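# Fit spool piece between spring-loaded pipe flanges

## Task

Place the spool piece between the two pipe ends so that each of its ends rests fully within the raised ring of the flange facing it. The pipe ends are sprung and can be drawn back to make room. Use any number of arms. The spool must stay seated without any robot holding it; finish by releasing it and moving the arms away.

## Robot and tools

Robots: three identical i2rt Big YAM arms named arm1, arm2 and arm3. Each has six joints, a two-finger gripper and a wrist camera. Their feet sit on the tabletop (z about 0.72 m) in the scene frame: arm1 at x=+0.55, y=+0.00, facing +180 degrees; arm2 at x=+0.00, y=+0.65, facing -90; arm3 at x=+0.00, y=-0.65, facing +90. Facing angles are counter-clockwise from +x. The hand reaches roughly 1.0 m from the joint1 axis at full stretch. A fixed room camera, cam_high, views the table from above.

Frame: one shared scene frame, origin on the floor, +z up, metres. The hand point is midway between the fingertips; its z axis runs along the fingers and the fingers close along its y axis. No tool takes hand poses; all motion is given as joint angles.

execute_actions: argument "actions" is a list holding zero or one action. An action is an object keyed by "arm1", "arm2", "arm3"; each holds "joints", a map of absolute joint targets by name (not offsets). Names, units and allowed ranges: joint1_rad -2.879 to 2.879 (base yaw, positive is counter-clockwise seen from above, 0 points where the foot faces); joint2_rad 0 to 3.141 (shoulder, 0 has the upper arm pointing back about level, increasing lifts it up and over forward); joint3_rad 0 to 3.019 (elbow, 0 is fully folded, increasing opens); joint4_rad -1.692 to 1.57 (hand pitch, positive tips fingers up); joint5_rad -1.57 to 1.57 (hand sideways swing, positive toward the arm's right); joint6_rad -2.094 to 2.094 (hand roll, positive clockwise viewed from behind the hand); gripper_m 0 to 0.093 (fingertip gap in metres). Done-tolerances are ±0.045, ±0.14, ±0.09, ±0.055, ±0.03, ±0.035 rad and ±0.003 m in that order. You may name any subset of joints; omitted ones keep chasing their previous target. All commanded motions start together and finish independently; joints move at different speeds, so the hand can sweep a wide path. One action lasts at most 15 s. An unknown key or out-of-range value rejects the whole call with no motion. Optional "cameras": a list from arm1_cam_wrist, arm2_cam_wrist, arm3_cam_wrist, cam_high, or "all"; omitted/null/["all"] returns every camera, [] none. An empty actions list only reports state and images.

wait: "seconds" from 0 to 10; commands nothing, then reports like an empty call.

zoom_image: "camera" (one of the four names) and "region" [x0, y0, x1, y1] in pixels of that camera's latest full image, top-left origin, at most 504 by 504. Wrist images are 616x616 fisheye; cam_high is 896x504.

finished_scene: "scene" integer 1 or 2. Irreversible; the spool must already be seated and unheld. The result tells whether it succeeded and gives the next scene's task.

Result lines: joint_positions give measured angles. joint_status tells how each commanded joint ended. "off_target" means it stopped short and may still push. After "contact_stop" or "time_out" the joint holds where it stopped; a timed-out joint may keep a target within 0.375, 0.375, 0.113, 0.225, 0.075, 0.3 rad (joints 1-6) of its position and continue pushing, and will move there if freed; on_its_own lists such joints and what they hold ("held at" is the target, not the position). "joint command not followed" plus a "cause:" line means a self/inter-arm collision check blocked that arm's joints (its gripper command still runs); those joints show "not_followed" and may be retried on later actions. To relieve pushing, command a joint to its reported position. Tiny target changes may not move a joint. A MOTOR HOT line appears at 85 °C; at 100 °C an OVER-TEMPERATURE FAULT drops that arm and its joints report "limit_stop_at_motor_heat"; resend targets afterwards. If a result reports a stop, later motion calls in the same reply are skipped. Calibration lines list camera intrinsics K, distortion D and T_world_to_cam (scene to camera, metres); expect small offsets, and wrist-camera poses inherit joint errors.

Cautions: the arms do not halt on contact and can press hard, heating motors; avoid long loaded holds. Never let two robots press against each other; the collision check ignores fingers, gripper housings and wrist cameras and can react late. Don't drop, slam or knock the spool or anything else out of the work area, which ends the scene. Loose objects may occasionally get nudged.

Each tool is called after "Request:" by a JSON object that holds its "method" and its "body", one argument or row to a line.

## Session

Request:
{"method": "execute_actions", "body": {
  "actions": []
}}

Scene clock: 0.00 s.
arm1.joint_positions: joint1_rad=+0.321 joint2_rad=+0.450 joint3_rad=+1.347 joint4_rad=-1.341 joint5_rad=-0.175 joint6_rad=+0.370 gripper_m=+0.094
arm1.joint_status: not commanded
arm1.hand: x=+0.3996 y=-0.0843 z=+1.3542 quat_wxyz=(-0.253, -0.843, -0.033, +0.473) (m; scene frame)
arm2.joint_positions: joint1_rad=+0.206 joint2_rad=+0.616 joint3_rad=+1.425 joint4_rad=-1.475 joint5_rad=-0.272 joint6_rad=-0.096 gripper_m=+0.095
arm2.joint_status: not commanded
arm2.hand: x=+0.0840 y=+0.4561 z=+1.2629 quat_wxyz=(-0.405, -0.481, -0.753, +0.193) (m; scene frame)
arm3.joint_positions: joint1_rad=+0.316 joint2_rad=+0.517 joint3_rad=+1.363 joint4_rad=-1.331 joint5_rad=+0.237 joint6_rad=+0.084 gripper_m=+0.095
arm3.joint_status: not commanded
arm3.hand: x=-0.0117 y=-0.4563 z=+1.3085 quat_wxyz=(-0.378, +0.614, -0.589, -0.365) (m; scene frame)
pictures: arm1_cam_wrist, arm2_cam_wrist, arm3_cam_wrist, cam_high
camera_calibration (this result's frames):
arm1_cam_wrist: T_world_to_cam=[[-0.292905, 0.872233, -0.391684, 0.720138], [0.902026, 0.116216, -0.415744, 0.215664], [-0.317105, -0.475083, -0.820817, 1.32476], [0, 0, 0, 1]] pos_world=[0.436487, -0.02382, 1.45912]
arm2_cam_wrist: T_world_to_cam=[[-0.869454, -0.484483, -0.0965687, 0.416925], [-0.440034, 0.848361, -0.294369, 0.0249986], [0.224542, -0.213447, -0.950801, 1.39945], [0, 0, 0, 1]] pos_world=[0.0592626, 0.479493, 1.37822]
arm3_cam_wrist: T_world_to_cam=[[0.999161, 0.0284502, 0.0294761, -0.0131186], [0.0385785, -0.895509, -0.443369, 0.171095], [0.0137822, 0.444133, -0.895855, 1.49817], [0, 0, 0, 1]] pos_world=[-0.0141411, -0.511799, 1.41839]
Images, in order (width x height): arm1_cam_wrist 616x616, arm2_cam_wrist 616x616, arm3_cam_wrist 616x616, cam_high 896x504.

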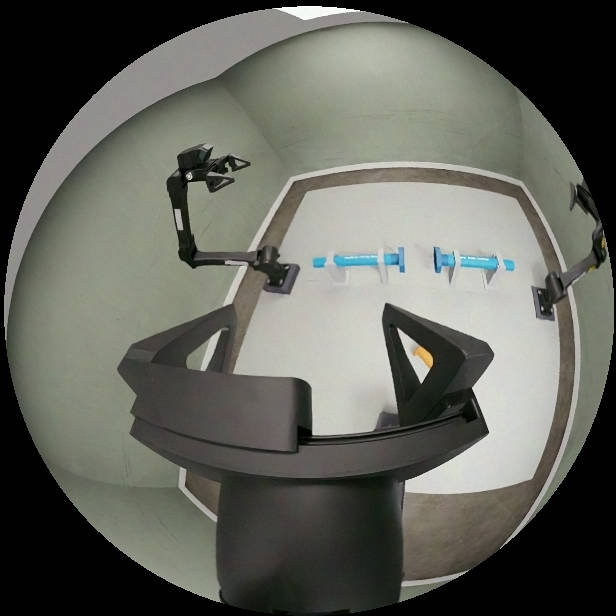

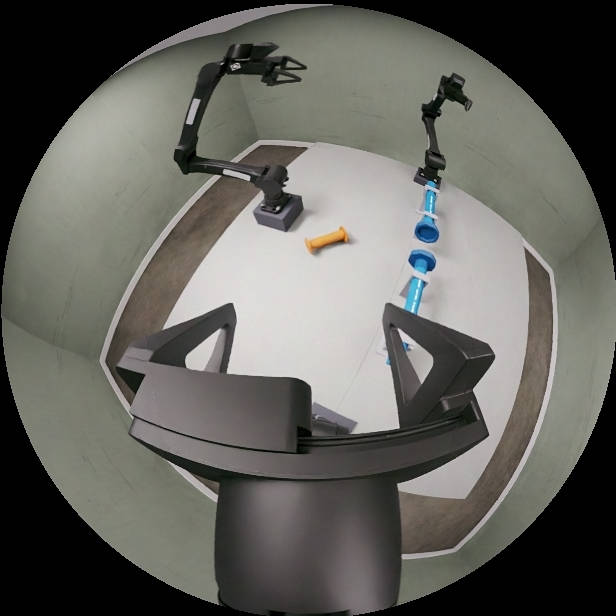

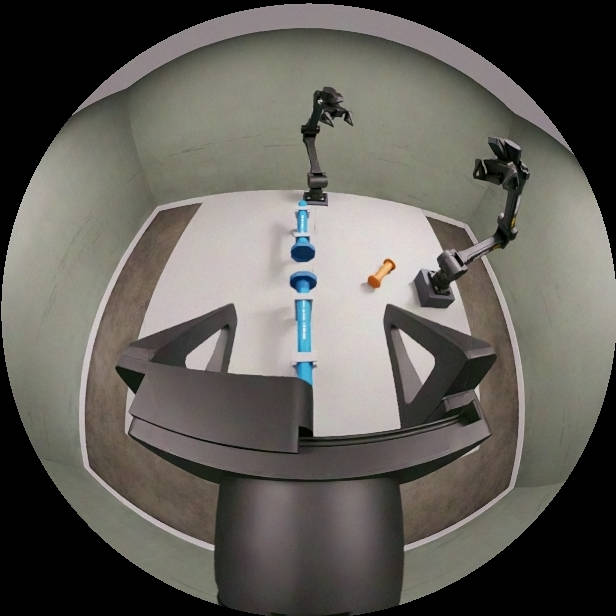

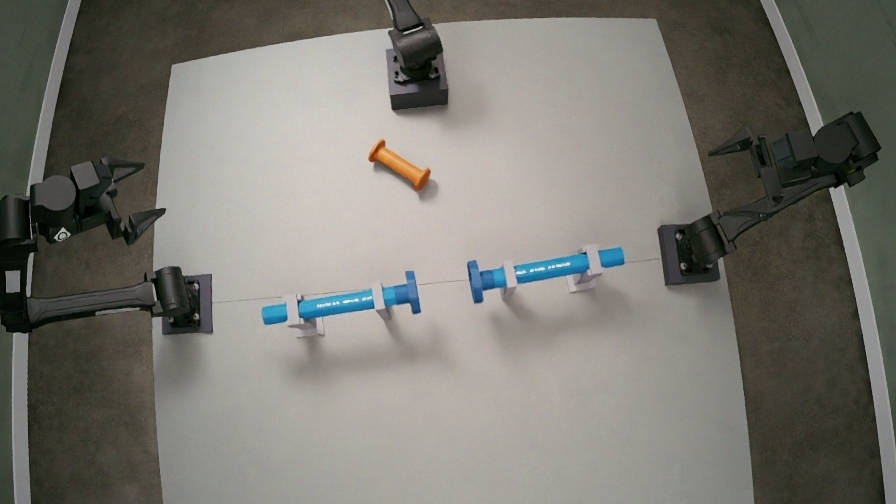

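Request:
{"method": "zoom_image", "body": {
  "camera": "cam_high",
  "region": [250, 230, 450, 350]
}}

Request:
{"method": "zoom_image", "body": {
  "camera": "cam_high",
  "region": [440, 220, 640, 340]
}}

Request:
{"method": "zoom_image", "body": {
  "camera": "cam_high",
  "region": [350, 120, 450, 200]
}}

Region (250, 230, 450, 350) of cam_high's 896x504 image, scaled by 2.520, with more detail than that image has; it fills the top 302 rows of this view, and the rest is white.

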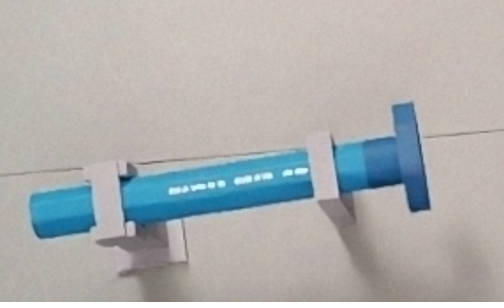

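Region (440, 220, 640, 340) of cam_high's 896x504 image, scaled by 2.520, with more detail than that image has; it fills the top 302 rows of this view, and the rest is white.

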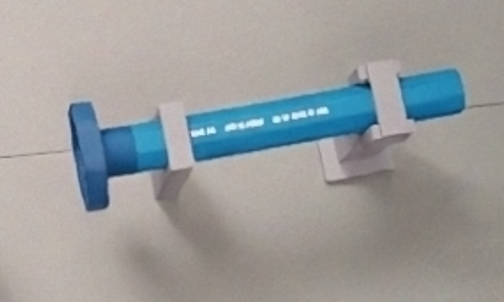

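Region (350, 120, 450, 200) of cam_high's 896x504 image, scaled by 5.040, with more detail than that image has; it fills the top 403 rows of this view, and the rest is white.

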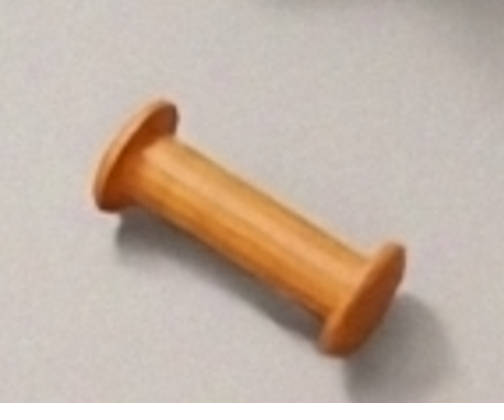

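Request:
{"method": "execute_actions", "body": {
  "actions": [
    {"arm1":{"joints":{"joint1_rad":-0.246,"joint2_rad":1.18,"joint3_rad":0.607,"joint4_rad":-1.0,"joint5_rad":0,"joint6_rad":-1.105,"gripper_m":0.09}},"arm2":{"joints":{"joint1_rad":-0.124,"joint2_rad":1.17,"joint3_rad":0.857,"joint4_rad":-0.557,"joint5_rad":0,"joint6_rad":-0.16,"gripper_m":0.09}},"arm3":{"joints":{"joint1_rad":0.079,"joint2_rad":1.12,"joint3_rad":0.71,"joint4_rad":-0.448,"joint5_rad":0,"joint6_rad":-0.025,"gripper_m":0.09}}}
  ]
}}

Scene clock: 6.83 s.
arm1.joint_positions: joint1_rad=-0.243 joint2_rad=+1.178 joint3_rad=+0.608 joint4_rad=-1.001 joint5_rad=+0.000 joint6_rad=-1.096 gripper_m=+0.090
arm1.joint_status: all done
arm1.hand: x=+0.2959 y=+0.0592 z=+0.8580 quat_wxyz=(+0.000, -0.907, -0.420, -0.002) (m; scene frame)
arm2.joint_positions: joint1_rad=-0.117 joint2_rad=+1.188 joint3_rad=+0.838 joint4_rad=-0.578 joint5_rad=-0.002 joint6_rad=-0.152 gripper_m=+0.090
arm2.joint_status: all done
arm2.hand: x=-0.0516 y=+0.2019 z=+0.9070 quat_wxyz=(-0.193, -0.659, -0.685, +0.246) (m; scene frame)
arm3.joint_positions: joint1_rad=+0.088 joint2_rad=+1.128 joint3_rad=+0.699 joint4_rad=-0.464 joint5_rad=+0.002 joint6_rad=-0.013 gripper_m=+0.090
arm3.joint_status: all done
arm3.hand: x=-0.0162 y=-0.2288 z=+0.9105 quat_wxyz=(-0.234, +0.684, -0.648, -0.239) (m; scene frame)
pictures: arm1_cam_wrist, arm2_cam_wrist, arm3_cam_wrist, cam_high
camera_calibration (this result's frames):
arm1_cam_wrist: T_world_to_cam=[[-0.764683, 0.644404, 0.0019846, 0.185571], [0.524071, 0.620092, 0.583811, -0.689396], [0.374979, 0.447471, -0.811887, 0.685663], [0, 0, 0, 1]] pos_world=[0.246086, 0.00109247, 0.95879]
arm2_cam_wrist: T_world_to_cam=[[-0.996288, -0.0358466, 0.0782623, -0.11419], [-0.0359859, 0.999352, -0.000369136, -0.200102], [-0.0781984, -0.0031841, -0.996933, 1.02098], [0, 0, 0, 1]] pos_world=[-0.0411279, 0.19913, 1.02671]
arm3_cam_wrist: T_world_to_cam=[[0.998486, 0.0549638, 0.0020568, 0.027707], [0.0550023, -0.997793, -0.0372136, -0.194446], [0.0000068542, 0.0372704, -0.999305, 1.04151], [0, 0, 0, 1]] pos_world=[-0.0169772, -0.234357, 1.0335]
Images, in order (width x height): arm1_cam_wrist 616x616, arm2_cam_wrist 616x616, arm3_cam_wrist 616x616, cam_high 896x504.

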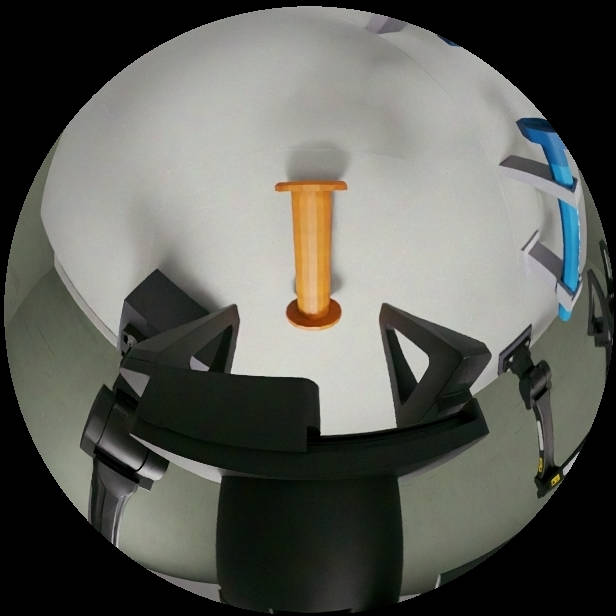

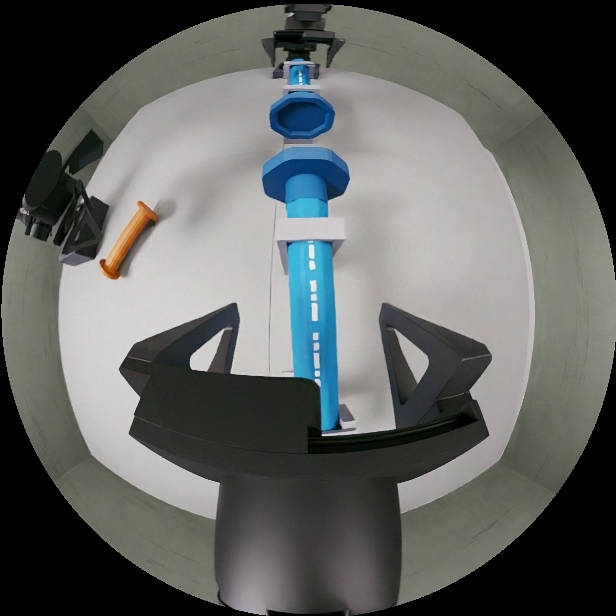

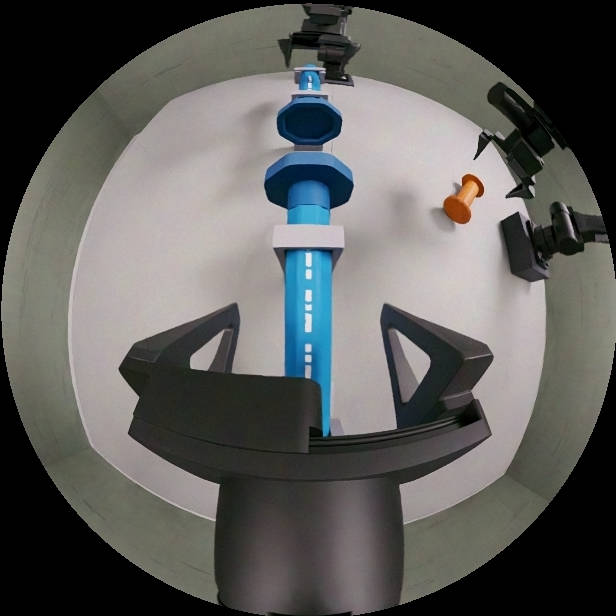

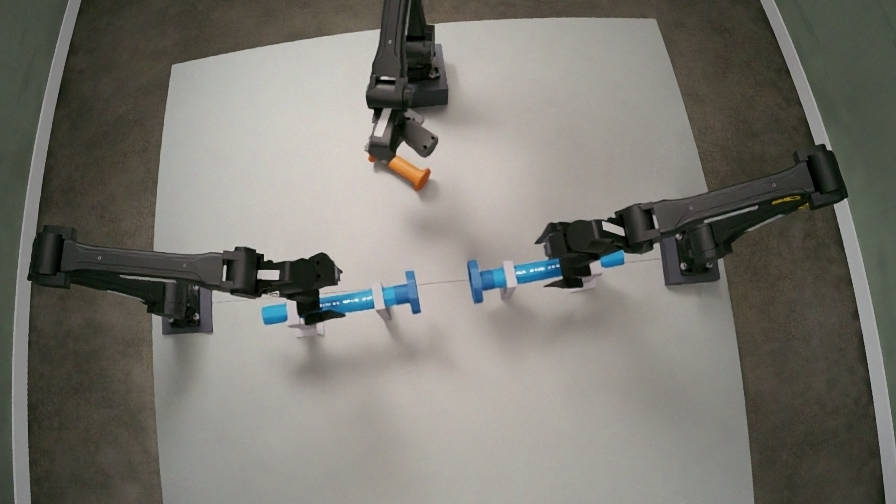

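Request:
{"method": "execute_actions", "body": {
  "actions": [
    {"arm1":{"joints":{"joint2_rad":1.33,"joint3_rad":0.515,"joint4_rad":-0.76}},"arm2":{"joints":{"joint2_rad":1.465,"joint3_rad":0.875,"joint4_rad":-0.548}},"arm3":{"joints":{"joint2_rad":1.415,"joint3_rad":0.722,"joint4_rad":-0.438}}}
  ]
}}

Scene clock: 8.80 s.
arm1.joint_positions: joint1_rad=-0.243 joint2_rad=+1.335 joint3_rad=+0.512 joint4_rad=-0.769 joint5_rad=+0.000 joint6_rad=-1.096 gripper_m=+0.090
arm1.joint_status: all done
arm1.hand: x=+0.3029 y=+0.0578 z=+0.7924 quat_wxyz=(-0.006, -0.907, -0.421, -0.010) (m; scene frame)
arm2.joint_positions: joint1_rad=-0.117 joint2_rad=+1.436 joint3_rad=+0.864 joint4_rad=-0.553 joint5_rad=+0.000 joint6_rad=-0.154 gripper_m=+0.090
arm2.joint_status: all done
arm2.hand: x=-0.0531 y=+0.1867 z=+0.8136 quat_wxyz=(-0.134, -0.676, -0.704, +0.171) (m; scene frame)
arm3.joint_positions: joint1_rad=+0.088 joint2_rad=+1.378 joint3_rad=+0.724 joint4_rad=-0.436 joint5_rad=+0.002 joint6_rad=-0.015 gripper_m=+0.090
arm3.joint_status: all done
arm3.hand: x=-0.0168 y=-0.2178 z=+0.8245 quat_wxyz=(-0.169, +0.705, -0.667, -0.172) (m; scene frame)
pictures: arm1_cam_wrist, arm2_cam_wrist, arm3_cam_wrist, cam_high
camera_calibration (this result's frames):
arm1_cam_wrist: T_world_to_cam=[[-0.76501, 0.643819, -0.016027, 0.206339], [0.512051, 0.623154, 0.59117, -0.656187], [0.390594, 0.444044, -0.806387, 0.621585], [0, 0, 0, 1]] pos_world=[0.251065, 0.0000491967, 0.892464]
arm2_cam_wrist: T_world_to_cam=[[-0.997469, -0.0501935, 0.0503601, -0.0836456], [-0.0395652, 0.980318, 0.193419, -0.33934], [-0.0590774, 0.190937, -0.979823, 0.878597], [0, 0, 0, 1]] pos_world=[-0.0449547, 0.160706, 0.930716]
arm3_cam_wrist: T_world_to_cam=[[0.998364, 0.057169, -0.000571362, 0.0305197], [0.0565363, -0.985731, 0.158552, -0.345379], [0.00850106, -0.158325, -0.98735, 0.902796], [0, 0, 0, 1]] pos_world=[-0.018618, -0.19926, 0.946154]
Images, in order (width x height): arm1_cam_wrist 616x616, arm2_cam_wrist 616x616, arm3_cam_wrist 616x616, cam_high 896x504.

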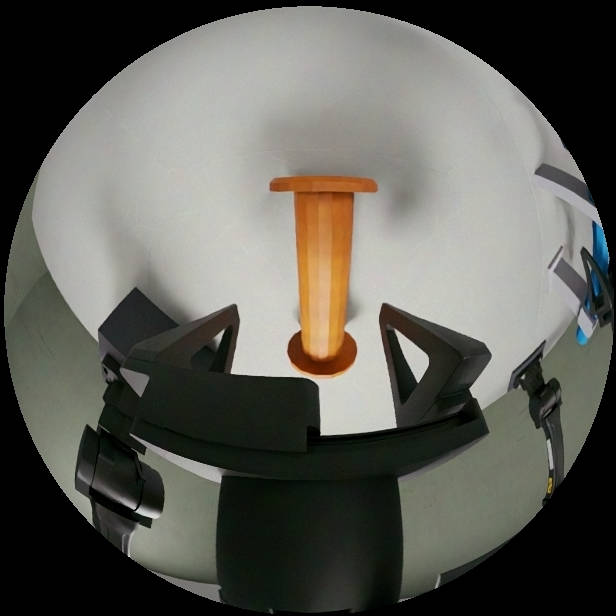

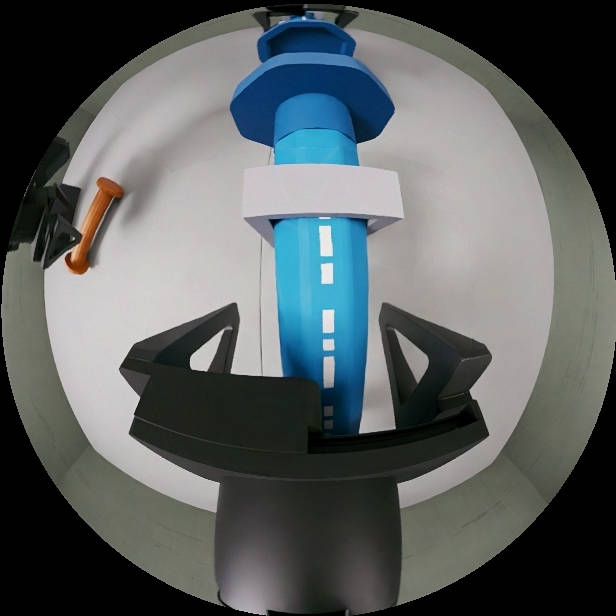

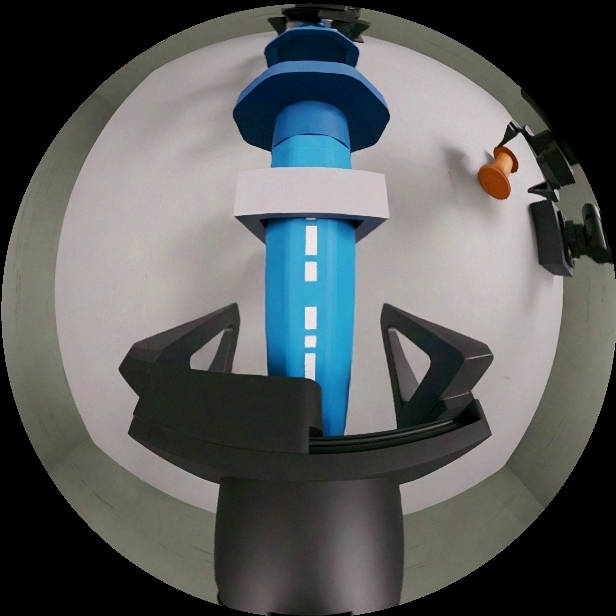

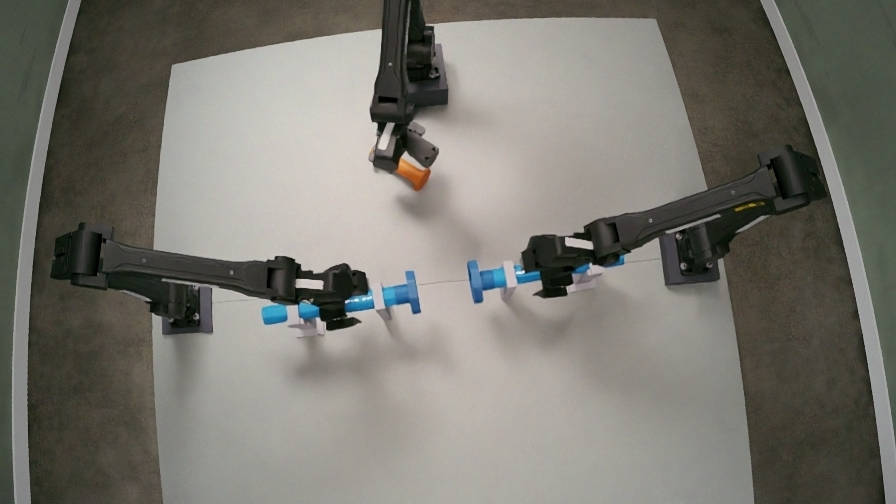

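Request:
{"method": "execute_actions", "body": {
  "actions": [
    {"arm1":{"joints":{"joint2_rad":1.47,"joint3_rad":0.485,"joint4_rad":-0.572}},"arm2":{"joints":{"joint1_rad":-0.136,"joint2_rad":1.485}},"arm3":{"joints":{"joint2_rad":1.44}}}
  ]
}}

Scene clock: 10.33 s.
arm1.joint_positions: joint1_rad=-0.243 joint2_rad=+1.471 joint3_rad=+0.490 joint4_rad=-0.581 joint5_rad=+0.000 joint6_rad=-1.096 gripper_m=+0.090
arm1.joint_status: all done
arm1.hand: x=+0.2910 y=+0.0606 z=+0.7545 quat_wxyz=(+0.003, -0.907, -0.421, +0.002) (m; scene frame)
arm2.joint_positions: joint1_rad=-0.117 joint2_rad=+1.437 joint3_rad=+0.864 joint4_rad=-0.553 joint5_rad=+0.000 joint6_rad=-0.154 gripper_m=+0.090
arm2.joint_status: all done
arm2.hand: x=-0.0533 y=+0.1867 z=+0.8133 quat_wxyz=(-0.134, -0.676, -0.704, +0.171) (m; scene frame)
arm3.joint_positions: joint1_rad=+0.088 joint2_rad=+1.378 joint3_rad=+0.724 joint4_rad=-0.436 joint5_rad=+0.002 joint6_rad=-0.015 gripper_m=+0.090
arm3.joint_status: all done
arm3.hand: x=-0.0168 y=-0.2178 z=+0.8243 quat_wxyz=(-0.168, +0.705, -0.667, -0.172) (m; scene frame)
pictures: arm1_cam_wrist, arm2_cam_wrist, arm3_cam_wrist, cam_high
camera_calibration (this result's frames):
arm1_cam_wrist: T_world_to_cam=[[-0.765129, 0.643792, 0.0104776, 0.174893], [0.528993, 0.61925, 0.580256, -0.625914], [0.367076, 0.449513, -0.814367, 0.606896], [0, 0, 0, 1]] pos_world=[0.242143, 0.00219447, 0.855593]
arm2_cam_wrist: T_world_to_cam=[[-0.997492, -0.0498553, 0.0502394, -0.0837621], [-0.0392113, 0.980186, 0.194161, -0.339896], [-0.0589239, 0.191704, -0.979682, 0.877994], [0, 0, 0, 1]] pos_world=[-0.0451449, 0.16067, 0.930358]
arm3_cam_wrist: T_world_to_cam=[[0.998364, 0.0571689, -0.000577679, 0.0305252], [0.0565339, -0.98567, 0.158929, -0.345675], [0.00851638, -0.158701, -0.98729, 0.902505], [0, 0, 0, 1]] pos_world=[-0.018619, -0.199238, 0.94599]
Images, in order (width x height): arm1_cam_wrist 616x616, arm2_cam_wrist 616x616, arm3_cam_wrist 616x616, cam_high 896x504.

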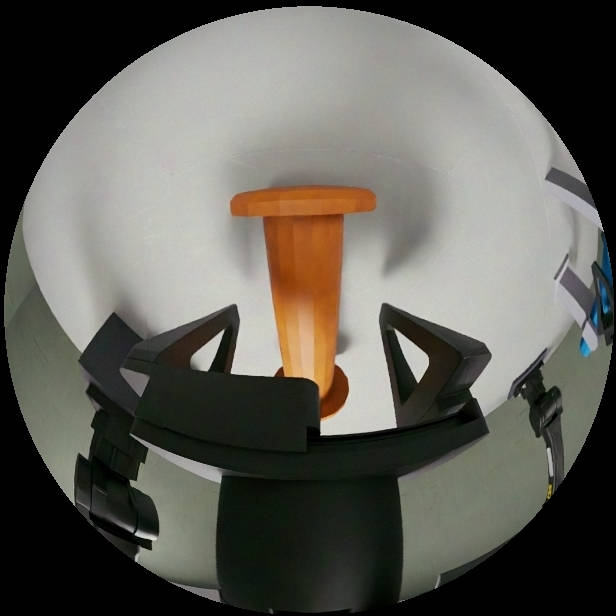

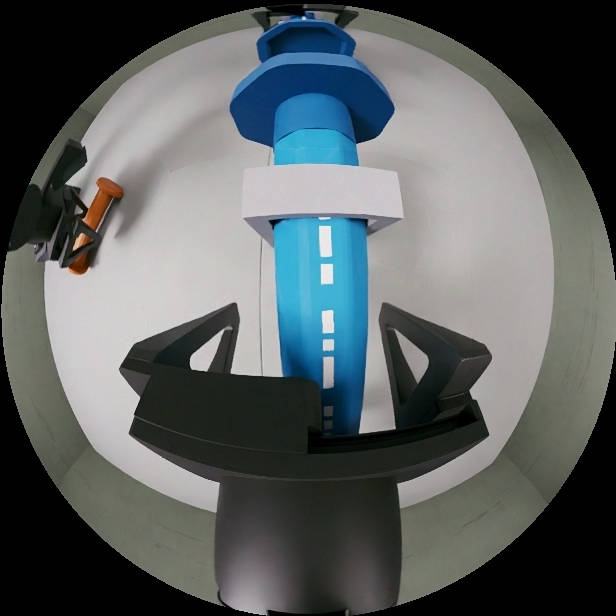

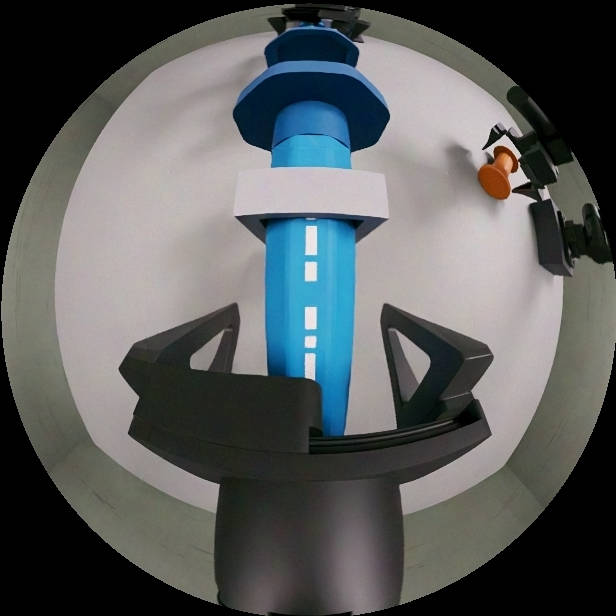

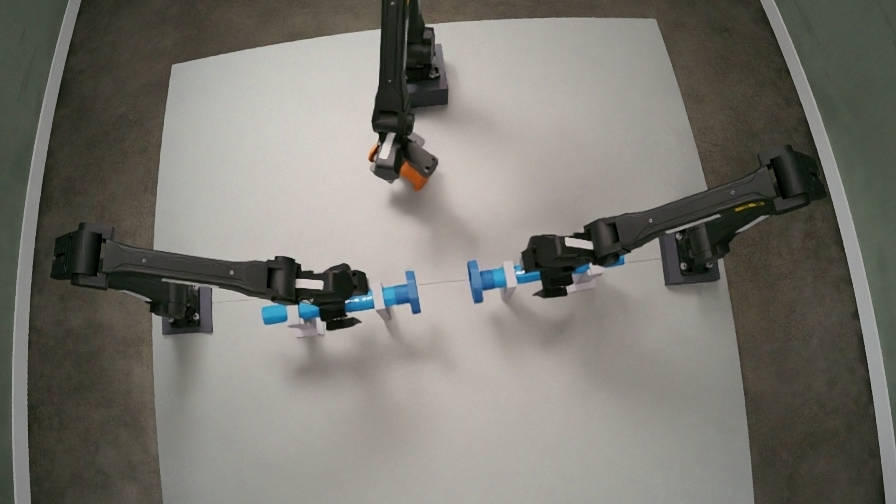

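Request:
{"method": "execute_actions", "body": {
  "actions": [
    {"arm1":{"joints":{"gripper_m":0.015}},"arm2":{"joints":{"joint1_rad":-0.136,"joint2_rad":1.41}},"arm3":{"joints":{"joint2_rad":1.365}}}
  ]
}}

Scene clock: 11.83 s.
arm1.joint_positions: joint1_rad=-0.243 joint2_rad=+1.471 joint3_rad=+0.489 joint4_rad=-0.578 joint5_rad=-0.001 joint6_rad=-1.098 gripper_m=+0.035
arm1.joint_status: gripper_m off_target (ended at +0.035, target +0.015)
arm1.hand: x=+0.2907 y=+0.0605 z=+0.7544 quat_wxyz=(+0.003, -0.907, -0.421, +0.003) (m; scene frame)
arm2.joint_positions: joint1_rad=-0.120 joint2_rad=+1.434 joint3_rad=+0.864 joint4_rad=-0.553 joint5_rad=+0.000 joint6_rad=-0.154 gripper_m=+0.090
arm2.joint_status: all done
arm2.hand: x=-0.0547 y=+0.1868 z=+0.8145 quat_wxyz=(-0.134, -0.677, -0.703, +0.172) (m; scene frame)
arm3.joint_positions: joint1_rad=+0.088 joint2_rad=+1.374 joint3_rad=+0.724 joint4_rad=-0.436 joint5_rad=+0.002 joint6_rad=-0.015 gripper_m=+0.090
arm3.joint_status: all done
arm3.hand: x=-0.0168 y=-0.2175 z=+0.8260 quat_wxyz=(-0.170, +0.705, -0.667, -0.173) (m; scene frame)
pictures: arm1_cam_wrist, arm2_cam_wrist, arm3_cam_wrist, cam_high
camera_calibration (this result's frames):
arm1_cam_wrist: T_world_to_cam=[[-0.765845, 0.64291, 0.0121732, 0.173673], [0.529667, 0.619987, 0.578851, -0.624852], [0.364602, 0.449758, -0.815342, 0.608426], [0, 0, 0, 1]] pos_world=[0.242136, 0.00209927, 0.855658]
arm2_cam_wrist: T_world_to_cam=[[-0.997624, -0.0466641, 0.0506916, -0.0862197], [-0.0361424, 0.980809, 0.191591, -0.338073], [-0.0586592, 0.189303, -0.980165, 0.879911], [0, 0, 0, 1]] pos_world=[-0.0466187, 0.160992, 0.9316]
arm3_cam_wrist: T_world_to_cam=[[0.998364, 0.0571703, -0.000508191, 0.0304644], [0.0565598, -0.986328, 0.154785, -0.34241], [0.00834786, -0.154561, -0.987948, 0.905693], [0, 0, 0, 1]] pos_world=[-0.0186085, -0.199486, 0.947793]
Images, in order (width x height): arm1_cam_wrist 616x616, arm2_cam_wrist 616x616, arm3_cam_wrist 616x616, cam_high 896x504.

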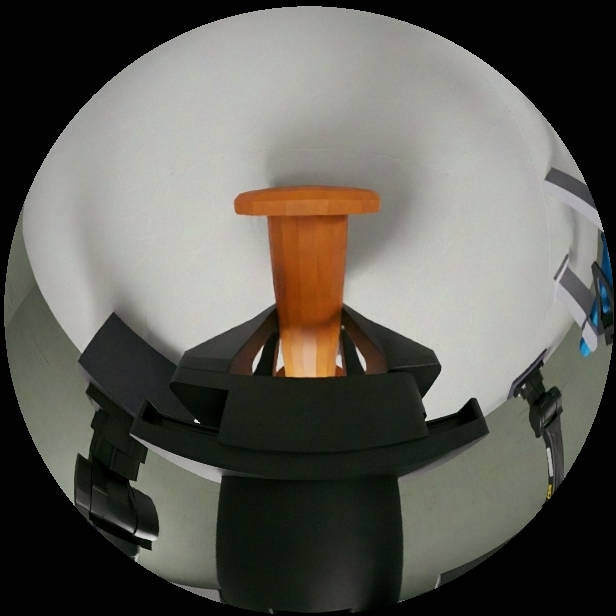

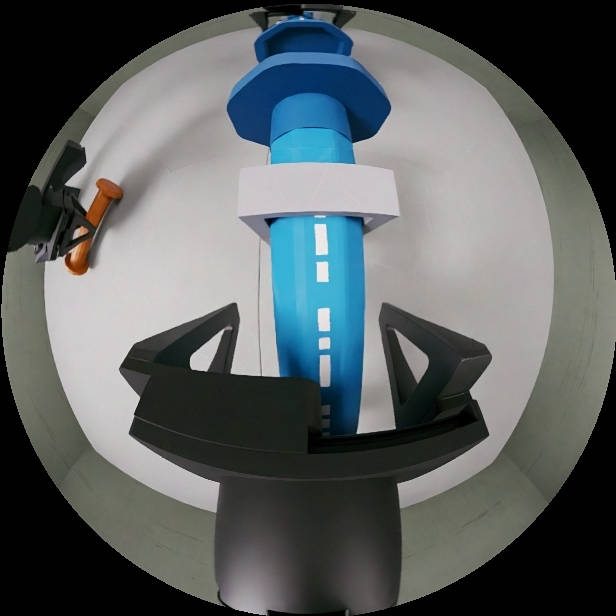

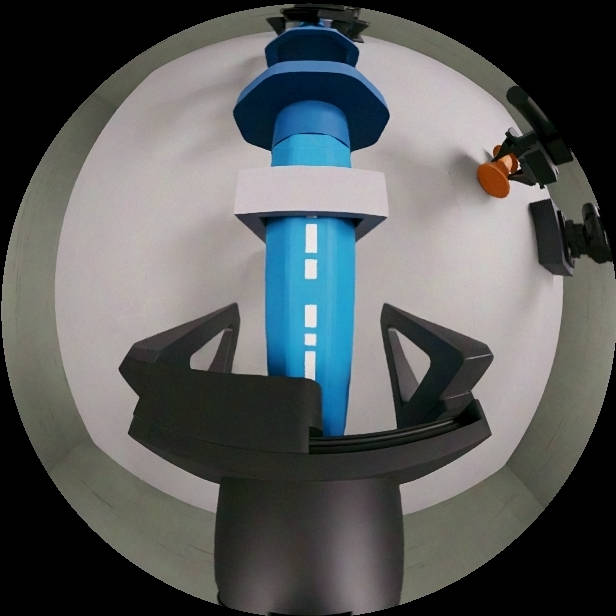

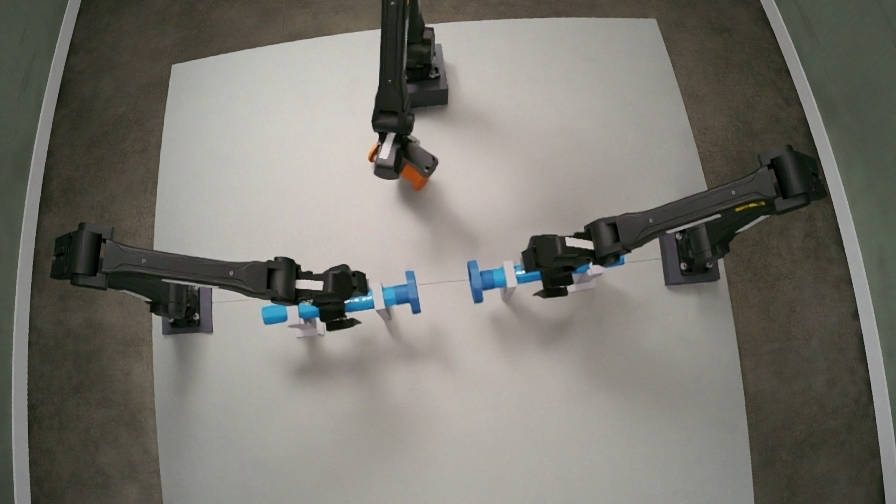

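Request:
{"method": "execute_actions", "body": {
  "actions": [
    {"arm1":{"joints":{"joint3_rad":0.99,"joint4_rad":-1.08}},"arm2":{"joints":{"gripper_m":0.01}},"arm3":{"joints":{"gripper_m":0.01}}}
  ]
}}

Scene clock: 14.43 s.
arm1.joint_positions: joint1_rad=-0.243 joint2_rad=+1.473 joint3_rad=+0.956 joint4_rad=-1.072 joint5_rad=-0.001 joint6_rad=-1.098 gripper_m=+0.035
arm1.joint_status: all done
arm1.hand: x=+0.1797 y=+0.0860 z=+0.8831 quat_wxyz=(-0.006, -0.907, -0.421, -0.008) (m; scene frame)
arm2.joint_positions: joint1_rad=-0.130 joint2_rad=+1.434 joint3_rad=+0.864 joint4_rad=-0.552 joint5_rad=+0.002 joint6_rad=-0.177 gripper_m=+0.039
arm2.joint_status: gripper_m off_target (ended at +0.039, target +0.010)
arm2.hand: x=-0.0595 y=+0.1873 z=+0.8146 quat_wxyz=(-0.131, -0.672, -0.707, +0.175) (m; scene frame)
arm3.joint_positions: joint1_rad=+0.088 joint2_rad=+1.373 joint3_rad=+0.724 joint4_rad=-0.436 joint5_rad=+0.001 joint6_rad=-0.016 gripper_m=+0.039
arm3.joint_status: gripper_m off_target (ended at +0.039, target +0.010)
arm3.hand: x=-0.0170 y=-0.2175 z=+0.8263 quat_wxyz=(-0.170, +0.705, -0.666, -0.174) (m; scene frame)
pictures: arm1_cam_wrist, arm2_cam_wrist, arm3_cam_wrist, cam_high
camera_calibration (this result's frames):
arm1_cam_wrist: T_world_to_cam=[[-0.765786, 0.64295, -0.013667, 0.0935813], [0.513203, 0.623782, 0.589507, -0.663136], [0.387549, 0.444423, -0.807647, 0.731897], [0, 0, 0, 1]] pos_world=[0.128341, 0.0282125, 0.983318]
arm2_cam_wrist: T_world_to_cam=[[-0.996392, -0.0571966, 0.0627057, -0.0987498], [-0.0441417, 0.980259, 0.192727, -0.340057], [-0.0724912, 0.189263, -0.979247, 0.878154], [0, 0, 0, 1]] pos_world=[-0.0497458, 0.161494, 0.931659]
arm3_cam_wrist: T_world_to_cam=[[0.998305, 0.0582013, -0.000808854, 0.0310665], [0.0576311, -0.986385, 0.154027, -0.341777], [0.00816672, -0.153812, -0.988066, 0.906268], [0, 0, 0, 1]] pos_world=[-0.0187181, -0.199537, 0.948121]
Images, in order (width x height): arm1_cam_wrist 616x616, arm2_cam_wrist 616x616, arm3_cam_wrist 616x616, cam_high 896x504.

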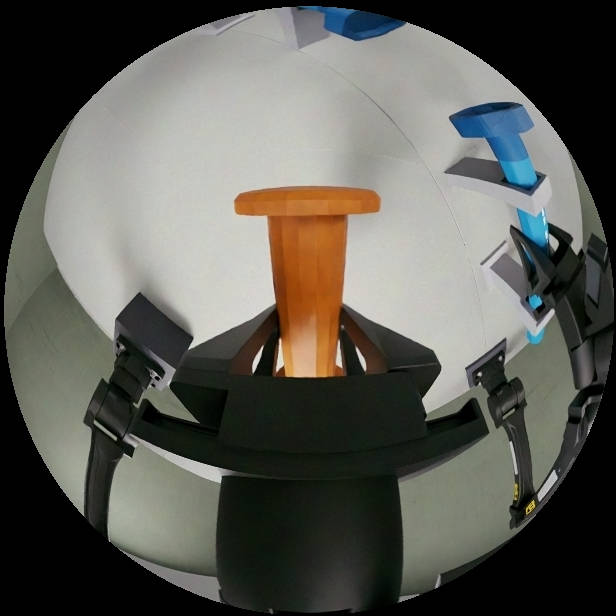

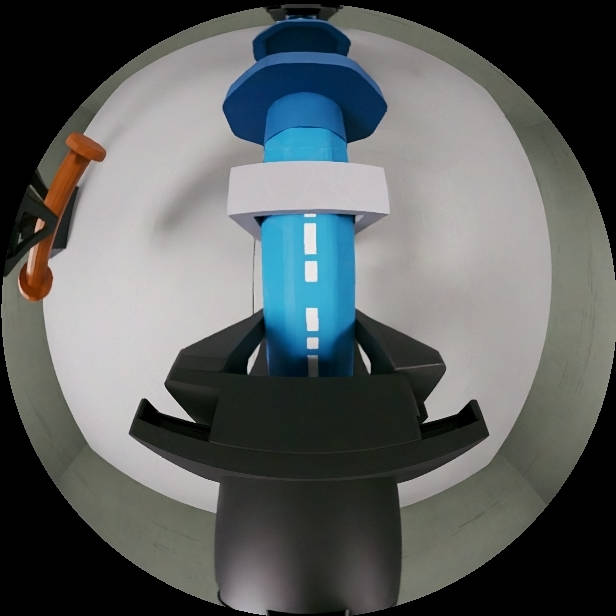

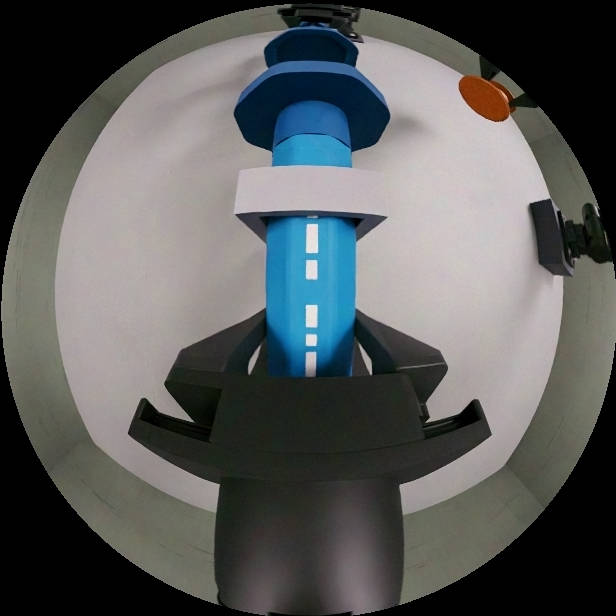

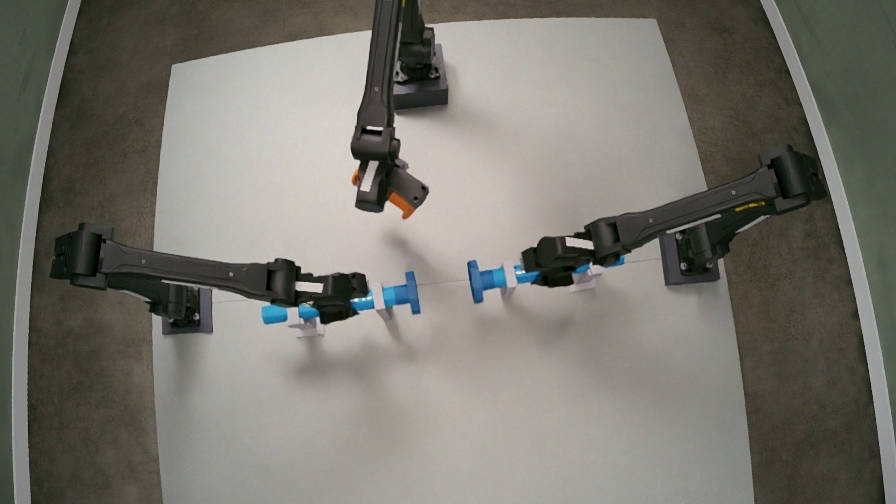

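Request:
{"method": "execute_actions", "body": {
  "actions": [
    {"arm1":{"joints":{"joint1_rad":0.034,"joint2_rad":1.78,"joint3_rad":1.29,"joint4_rad":-1.035,"joint6_rad":-1.61}},"arm2":{"joints":{"joint1_rad":-0.15,"joint2_rad":1.285,"joint3_rad":0.72}},"arm3":{"joints":{"joint2_rad":1.225,"joint3_rad":0.58}}}
  ]
}}

Scene clock: 17.87 s.
arm1.joint_positions: joint1_rad=+0.042 joint2_rad=+1.790 joint3_rad=+1.247 joint4_rad=-1.032 joint5_rad=-0.002 joint6_rad=-1.601 gripper_m=+0.035
arm1.joint_status: all done
arm1.hand: x=+0.0542 y=-0.0281 z=+0.8451 quat_wxyz=(-0.002, -0.676, -0.737, -0.002) (m; scene frame)
arm2.joint_positions: joint1_rad=-0.138 joint2_rad=+1.366 joint3_rad=+0.789 joint4_rad=-0.522 joint5_rad=+0.003 joint6_rad=-0.196 gripper_m=+0.039
arm2.joint_status: all done
arm2.hand: x=-0.0603 y=+0.2103 z=+0.8151 quat_wxyz=(-0.135, -0.667, -0.709, +0.186) (m; scene frame)
arm3.joint_positions: joint1_rad=+0.088 joint2_rad=+1.303 joint3_rad=+0.650 joint4_rad=-0.412 joint5_rad=+0.000 joint6_rad=-0.016 gripper_m=+0.039
arm3.joint_status: all done
arm3.hand: x=-0.0162 y=-0.2410 z=+0.8261 quat_wxyz=(-0.177, +0.703, -0.664, -0.181) (m; scene frame)
pictures: arm1_cam_wrist, arm2_cam_wrist, arm3_cam_wrist, cam_high
camera_calibration (this result's frames):
arm1_cam_wrist: T_world_to_cam=[[-0.996003, -0.0892742, -0.00275925, 0.0530062], [-0.0742631, 0.810574, 0.580909, -0.460763], [-0.0496236, 0.578792, -0.813964, 0.833401], [0, 0, 0, 1]] pos_world=[0.059933, -0.104151, 0.946166]
arm2_cam_wrist: T_world_to_cam=[[-0.995118, -0.0638419, 0.0752618, -0.106972], [-0.0501056, 0.983816, 0.172035, -0.346991], [-0.0850268, 0.167424, -0.982212, 0.88049], [0, 0, 0, 1]] pos_world=[-0.0489712, 0.18713, 0.932573]
arm3_cam_wrist: T_world_to_cam=[[0.998271, 0.0587695, -0.00143729, 0.0323321], [0.0584366, -0.989358, 0.133249, -0.3485], [0.00640898, -0.133103, -0.991082, 0.90988], [0, 0, 0, 1]] pos_world=[-0.0177424, -0.225585, 0.948249]
Images, in order (width x height): arm1_cam_wrist 616x616, arm2_cam_wrist 616x616, arm3_cam_wrist 616x616, cam_high 896x504.

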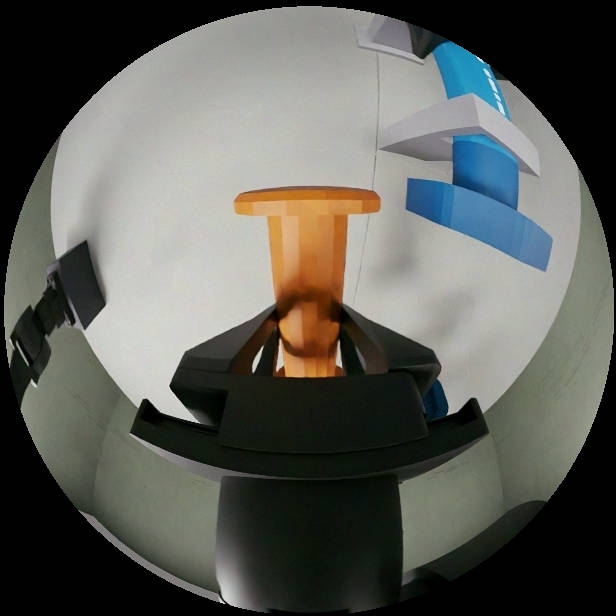

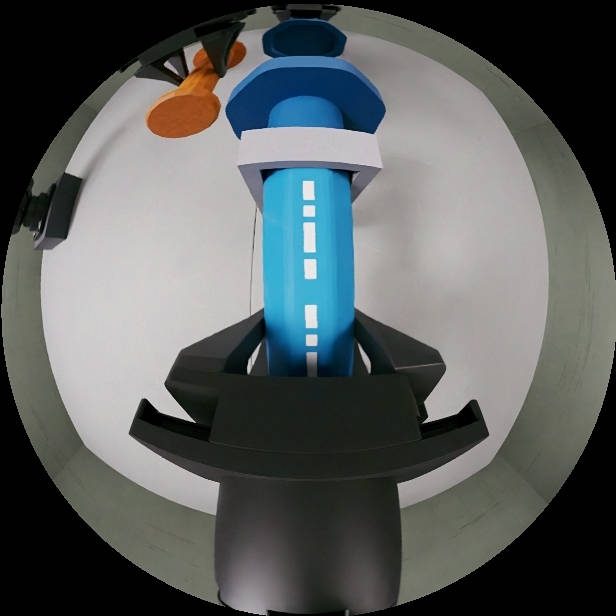

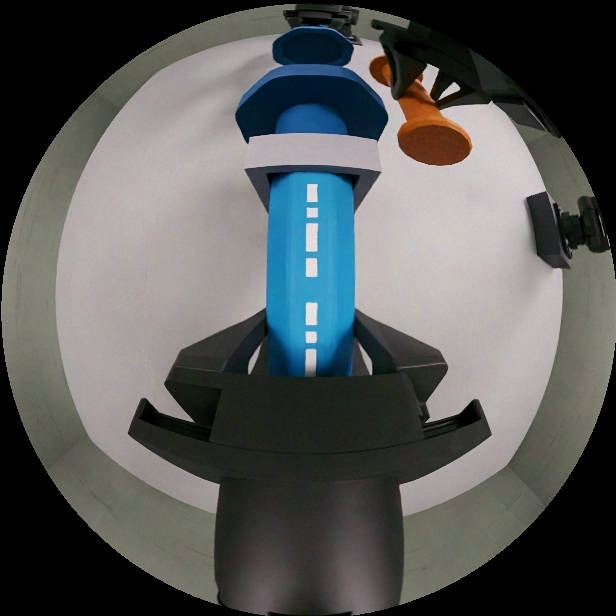

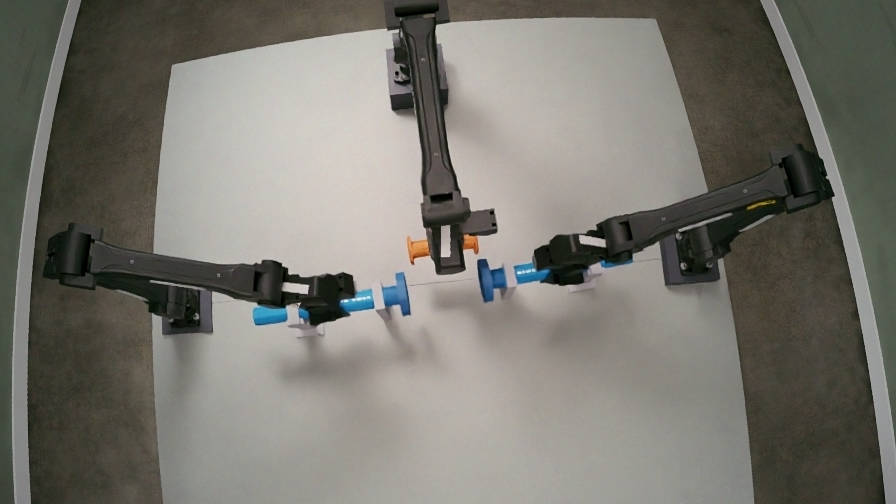

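Request:
{"method": "zoom_image", "body": {
  "camera": "cam_high",
  "region": [380, 210, 520, 330]
}}

Request:
{"method": "zoom_image", "body": {
  "camera": "arm1_cam_wrist",
  "region": [200, 150, 600, 330]
}}

Region (380, 210, 520, 330) of cam_high's 896x504 image, scaled by 3.600, with more detail than that image has; it fills the top 432 rows of this view, and the rest is white.

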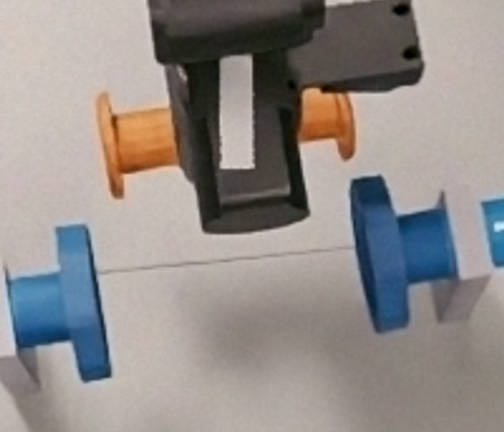

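Region (200, 150, 600, 330) of arm1_cam_wrist's 616x616 image, scaled by 1.260, with more detail than that image has; it fills the top 227 rows of this view, and the rest is white.

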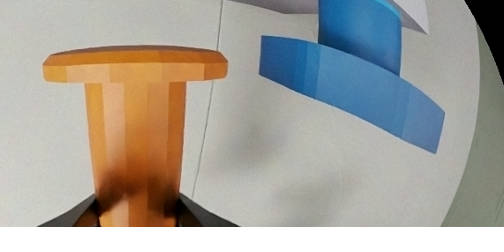

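Request:
{"method": "execute_actions", "body": {
  "actions": [
    {"arm1":{"joints":{"joint1_rad":0.008}}}
  ],
  "cameras": ["cam_high","arm1_cam_wrist"]
}}

Request:
{"method": "zoom_image", "body": {
  "camera": "cam_high",
  "region": [380, 210, 520, 330]
}}

Scene clock: 19.77 s.
arm1.joint_positions: joint1_rad=+0.013 joint2_rad=+1.790 joint3_rad=+1.247 joint4_rad=-1.032 joint5_rad=-0.002 joint6_rad=-1.601 gripper_m=+0.035
arm1.joint_status: all done
arm1.hand: x=+0.0536 y=-0.0141 z=+0.8451 quat_wxyz=(-0.002, -0.686, -0.728, -0.002) (m; scene frame)
arm2.joint_positions: joint1_rad=-0.138 joint2_rad=+1.366 joint3_rad=+0.789 joint4_rad=-0.522 joint5_rad=+0.003 joint6_rad=-0.196 gripper_m=+0.039
arm2.joint_status: not commanded
arm2.hand: x=-0.0603 y=+0.2103 z=+0.8151 quat_wxyz=(-0.135, -0.667, -0.709, +0.186) (m; scene frame)
arm3.joint_positions: joint1_rad=+0.088 joint2_rad=+1.303 joint3_rad=+0.650 joint4_rad=-0.412 joint5_rad=+0.000 joint6_rad=-0.016 gripper_m=+0.039
arm3.joint_status: not commanded
arm3.hand: x=-0.0162 y=-0.2410 z=+0.8261 quat_wxyz=(-0.177, +0.703, -0.664, -0.181) (m; scene frame)
pictures: arm1_cam_wrist, cam_high
camera_calibration (this result's frames):
arm1_cam_wrist: T_world_to_cam=[[-0.998103, -0.061508, -0.00272959, 0.0541461], [-0.0516337, 0.812075, 0.581264, -0.473716], [-0.0335358, 0.580302, -0.81371, 0.82419], [0, 0, 0, 1]] pos_world=[0.0572235, -0.090256, 0.946154]
Images, in order (width x height): arm1_cam_wrist 616x616, cam_high 896x504.

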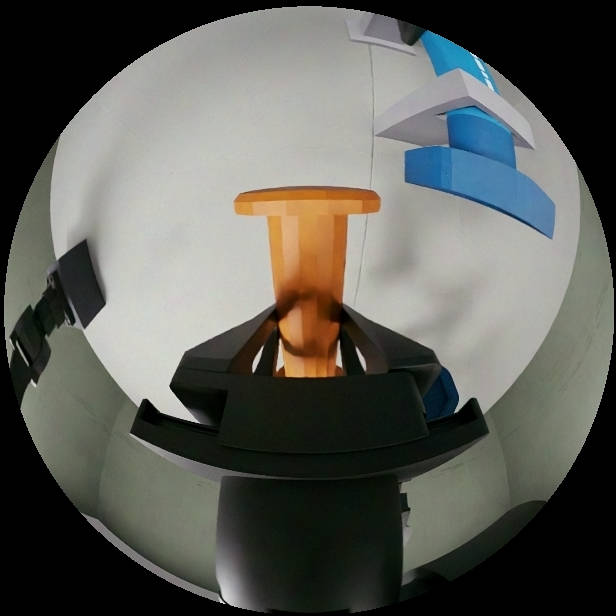

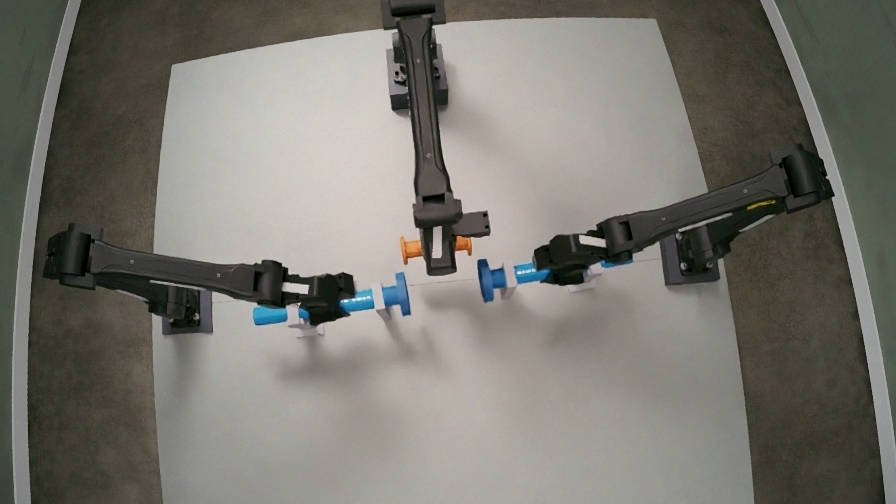

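Region (380, 210, 520, 330) of cam_high's 896x504 image, scaled by 3.600, with more detail than that image has; it fills the top 432 rows of this view, and the rest is white.

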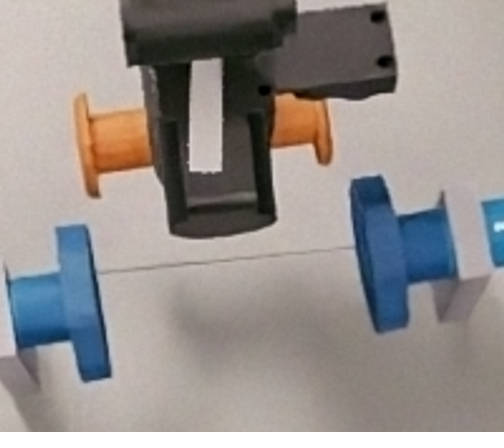

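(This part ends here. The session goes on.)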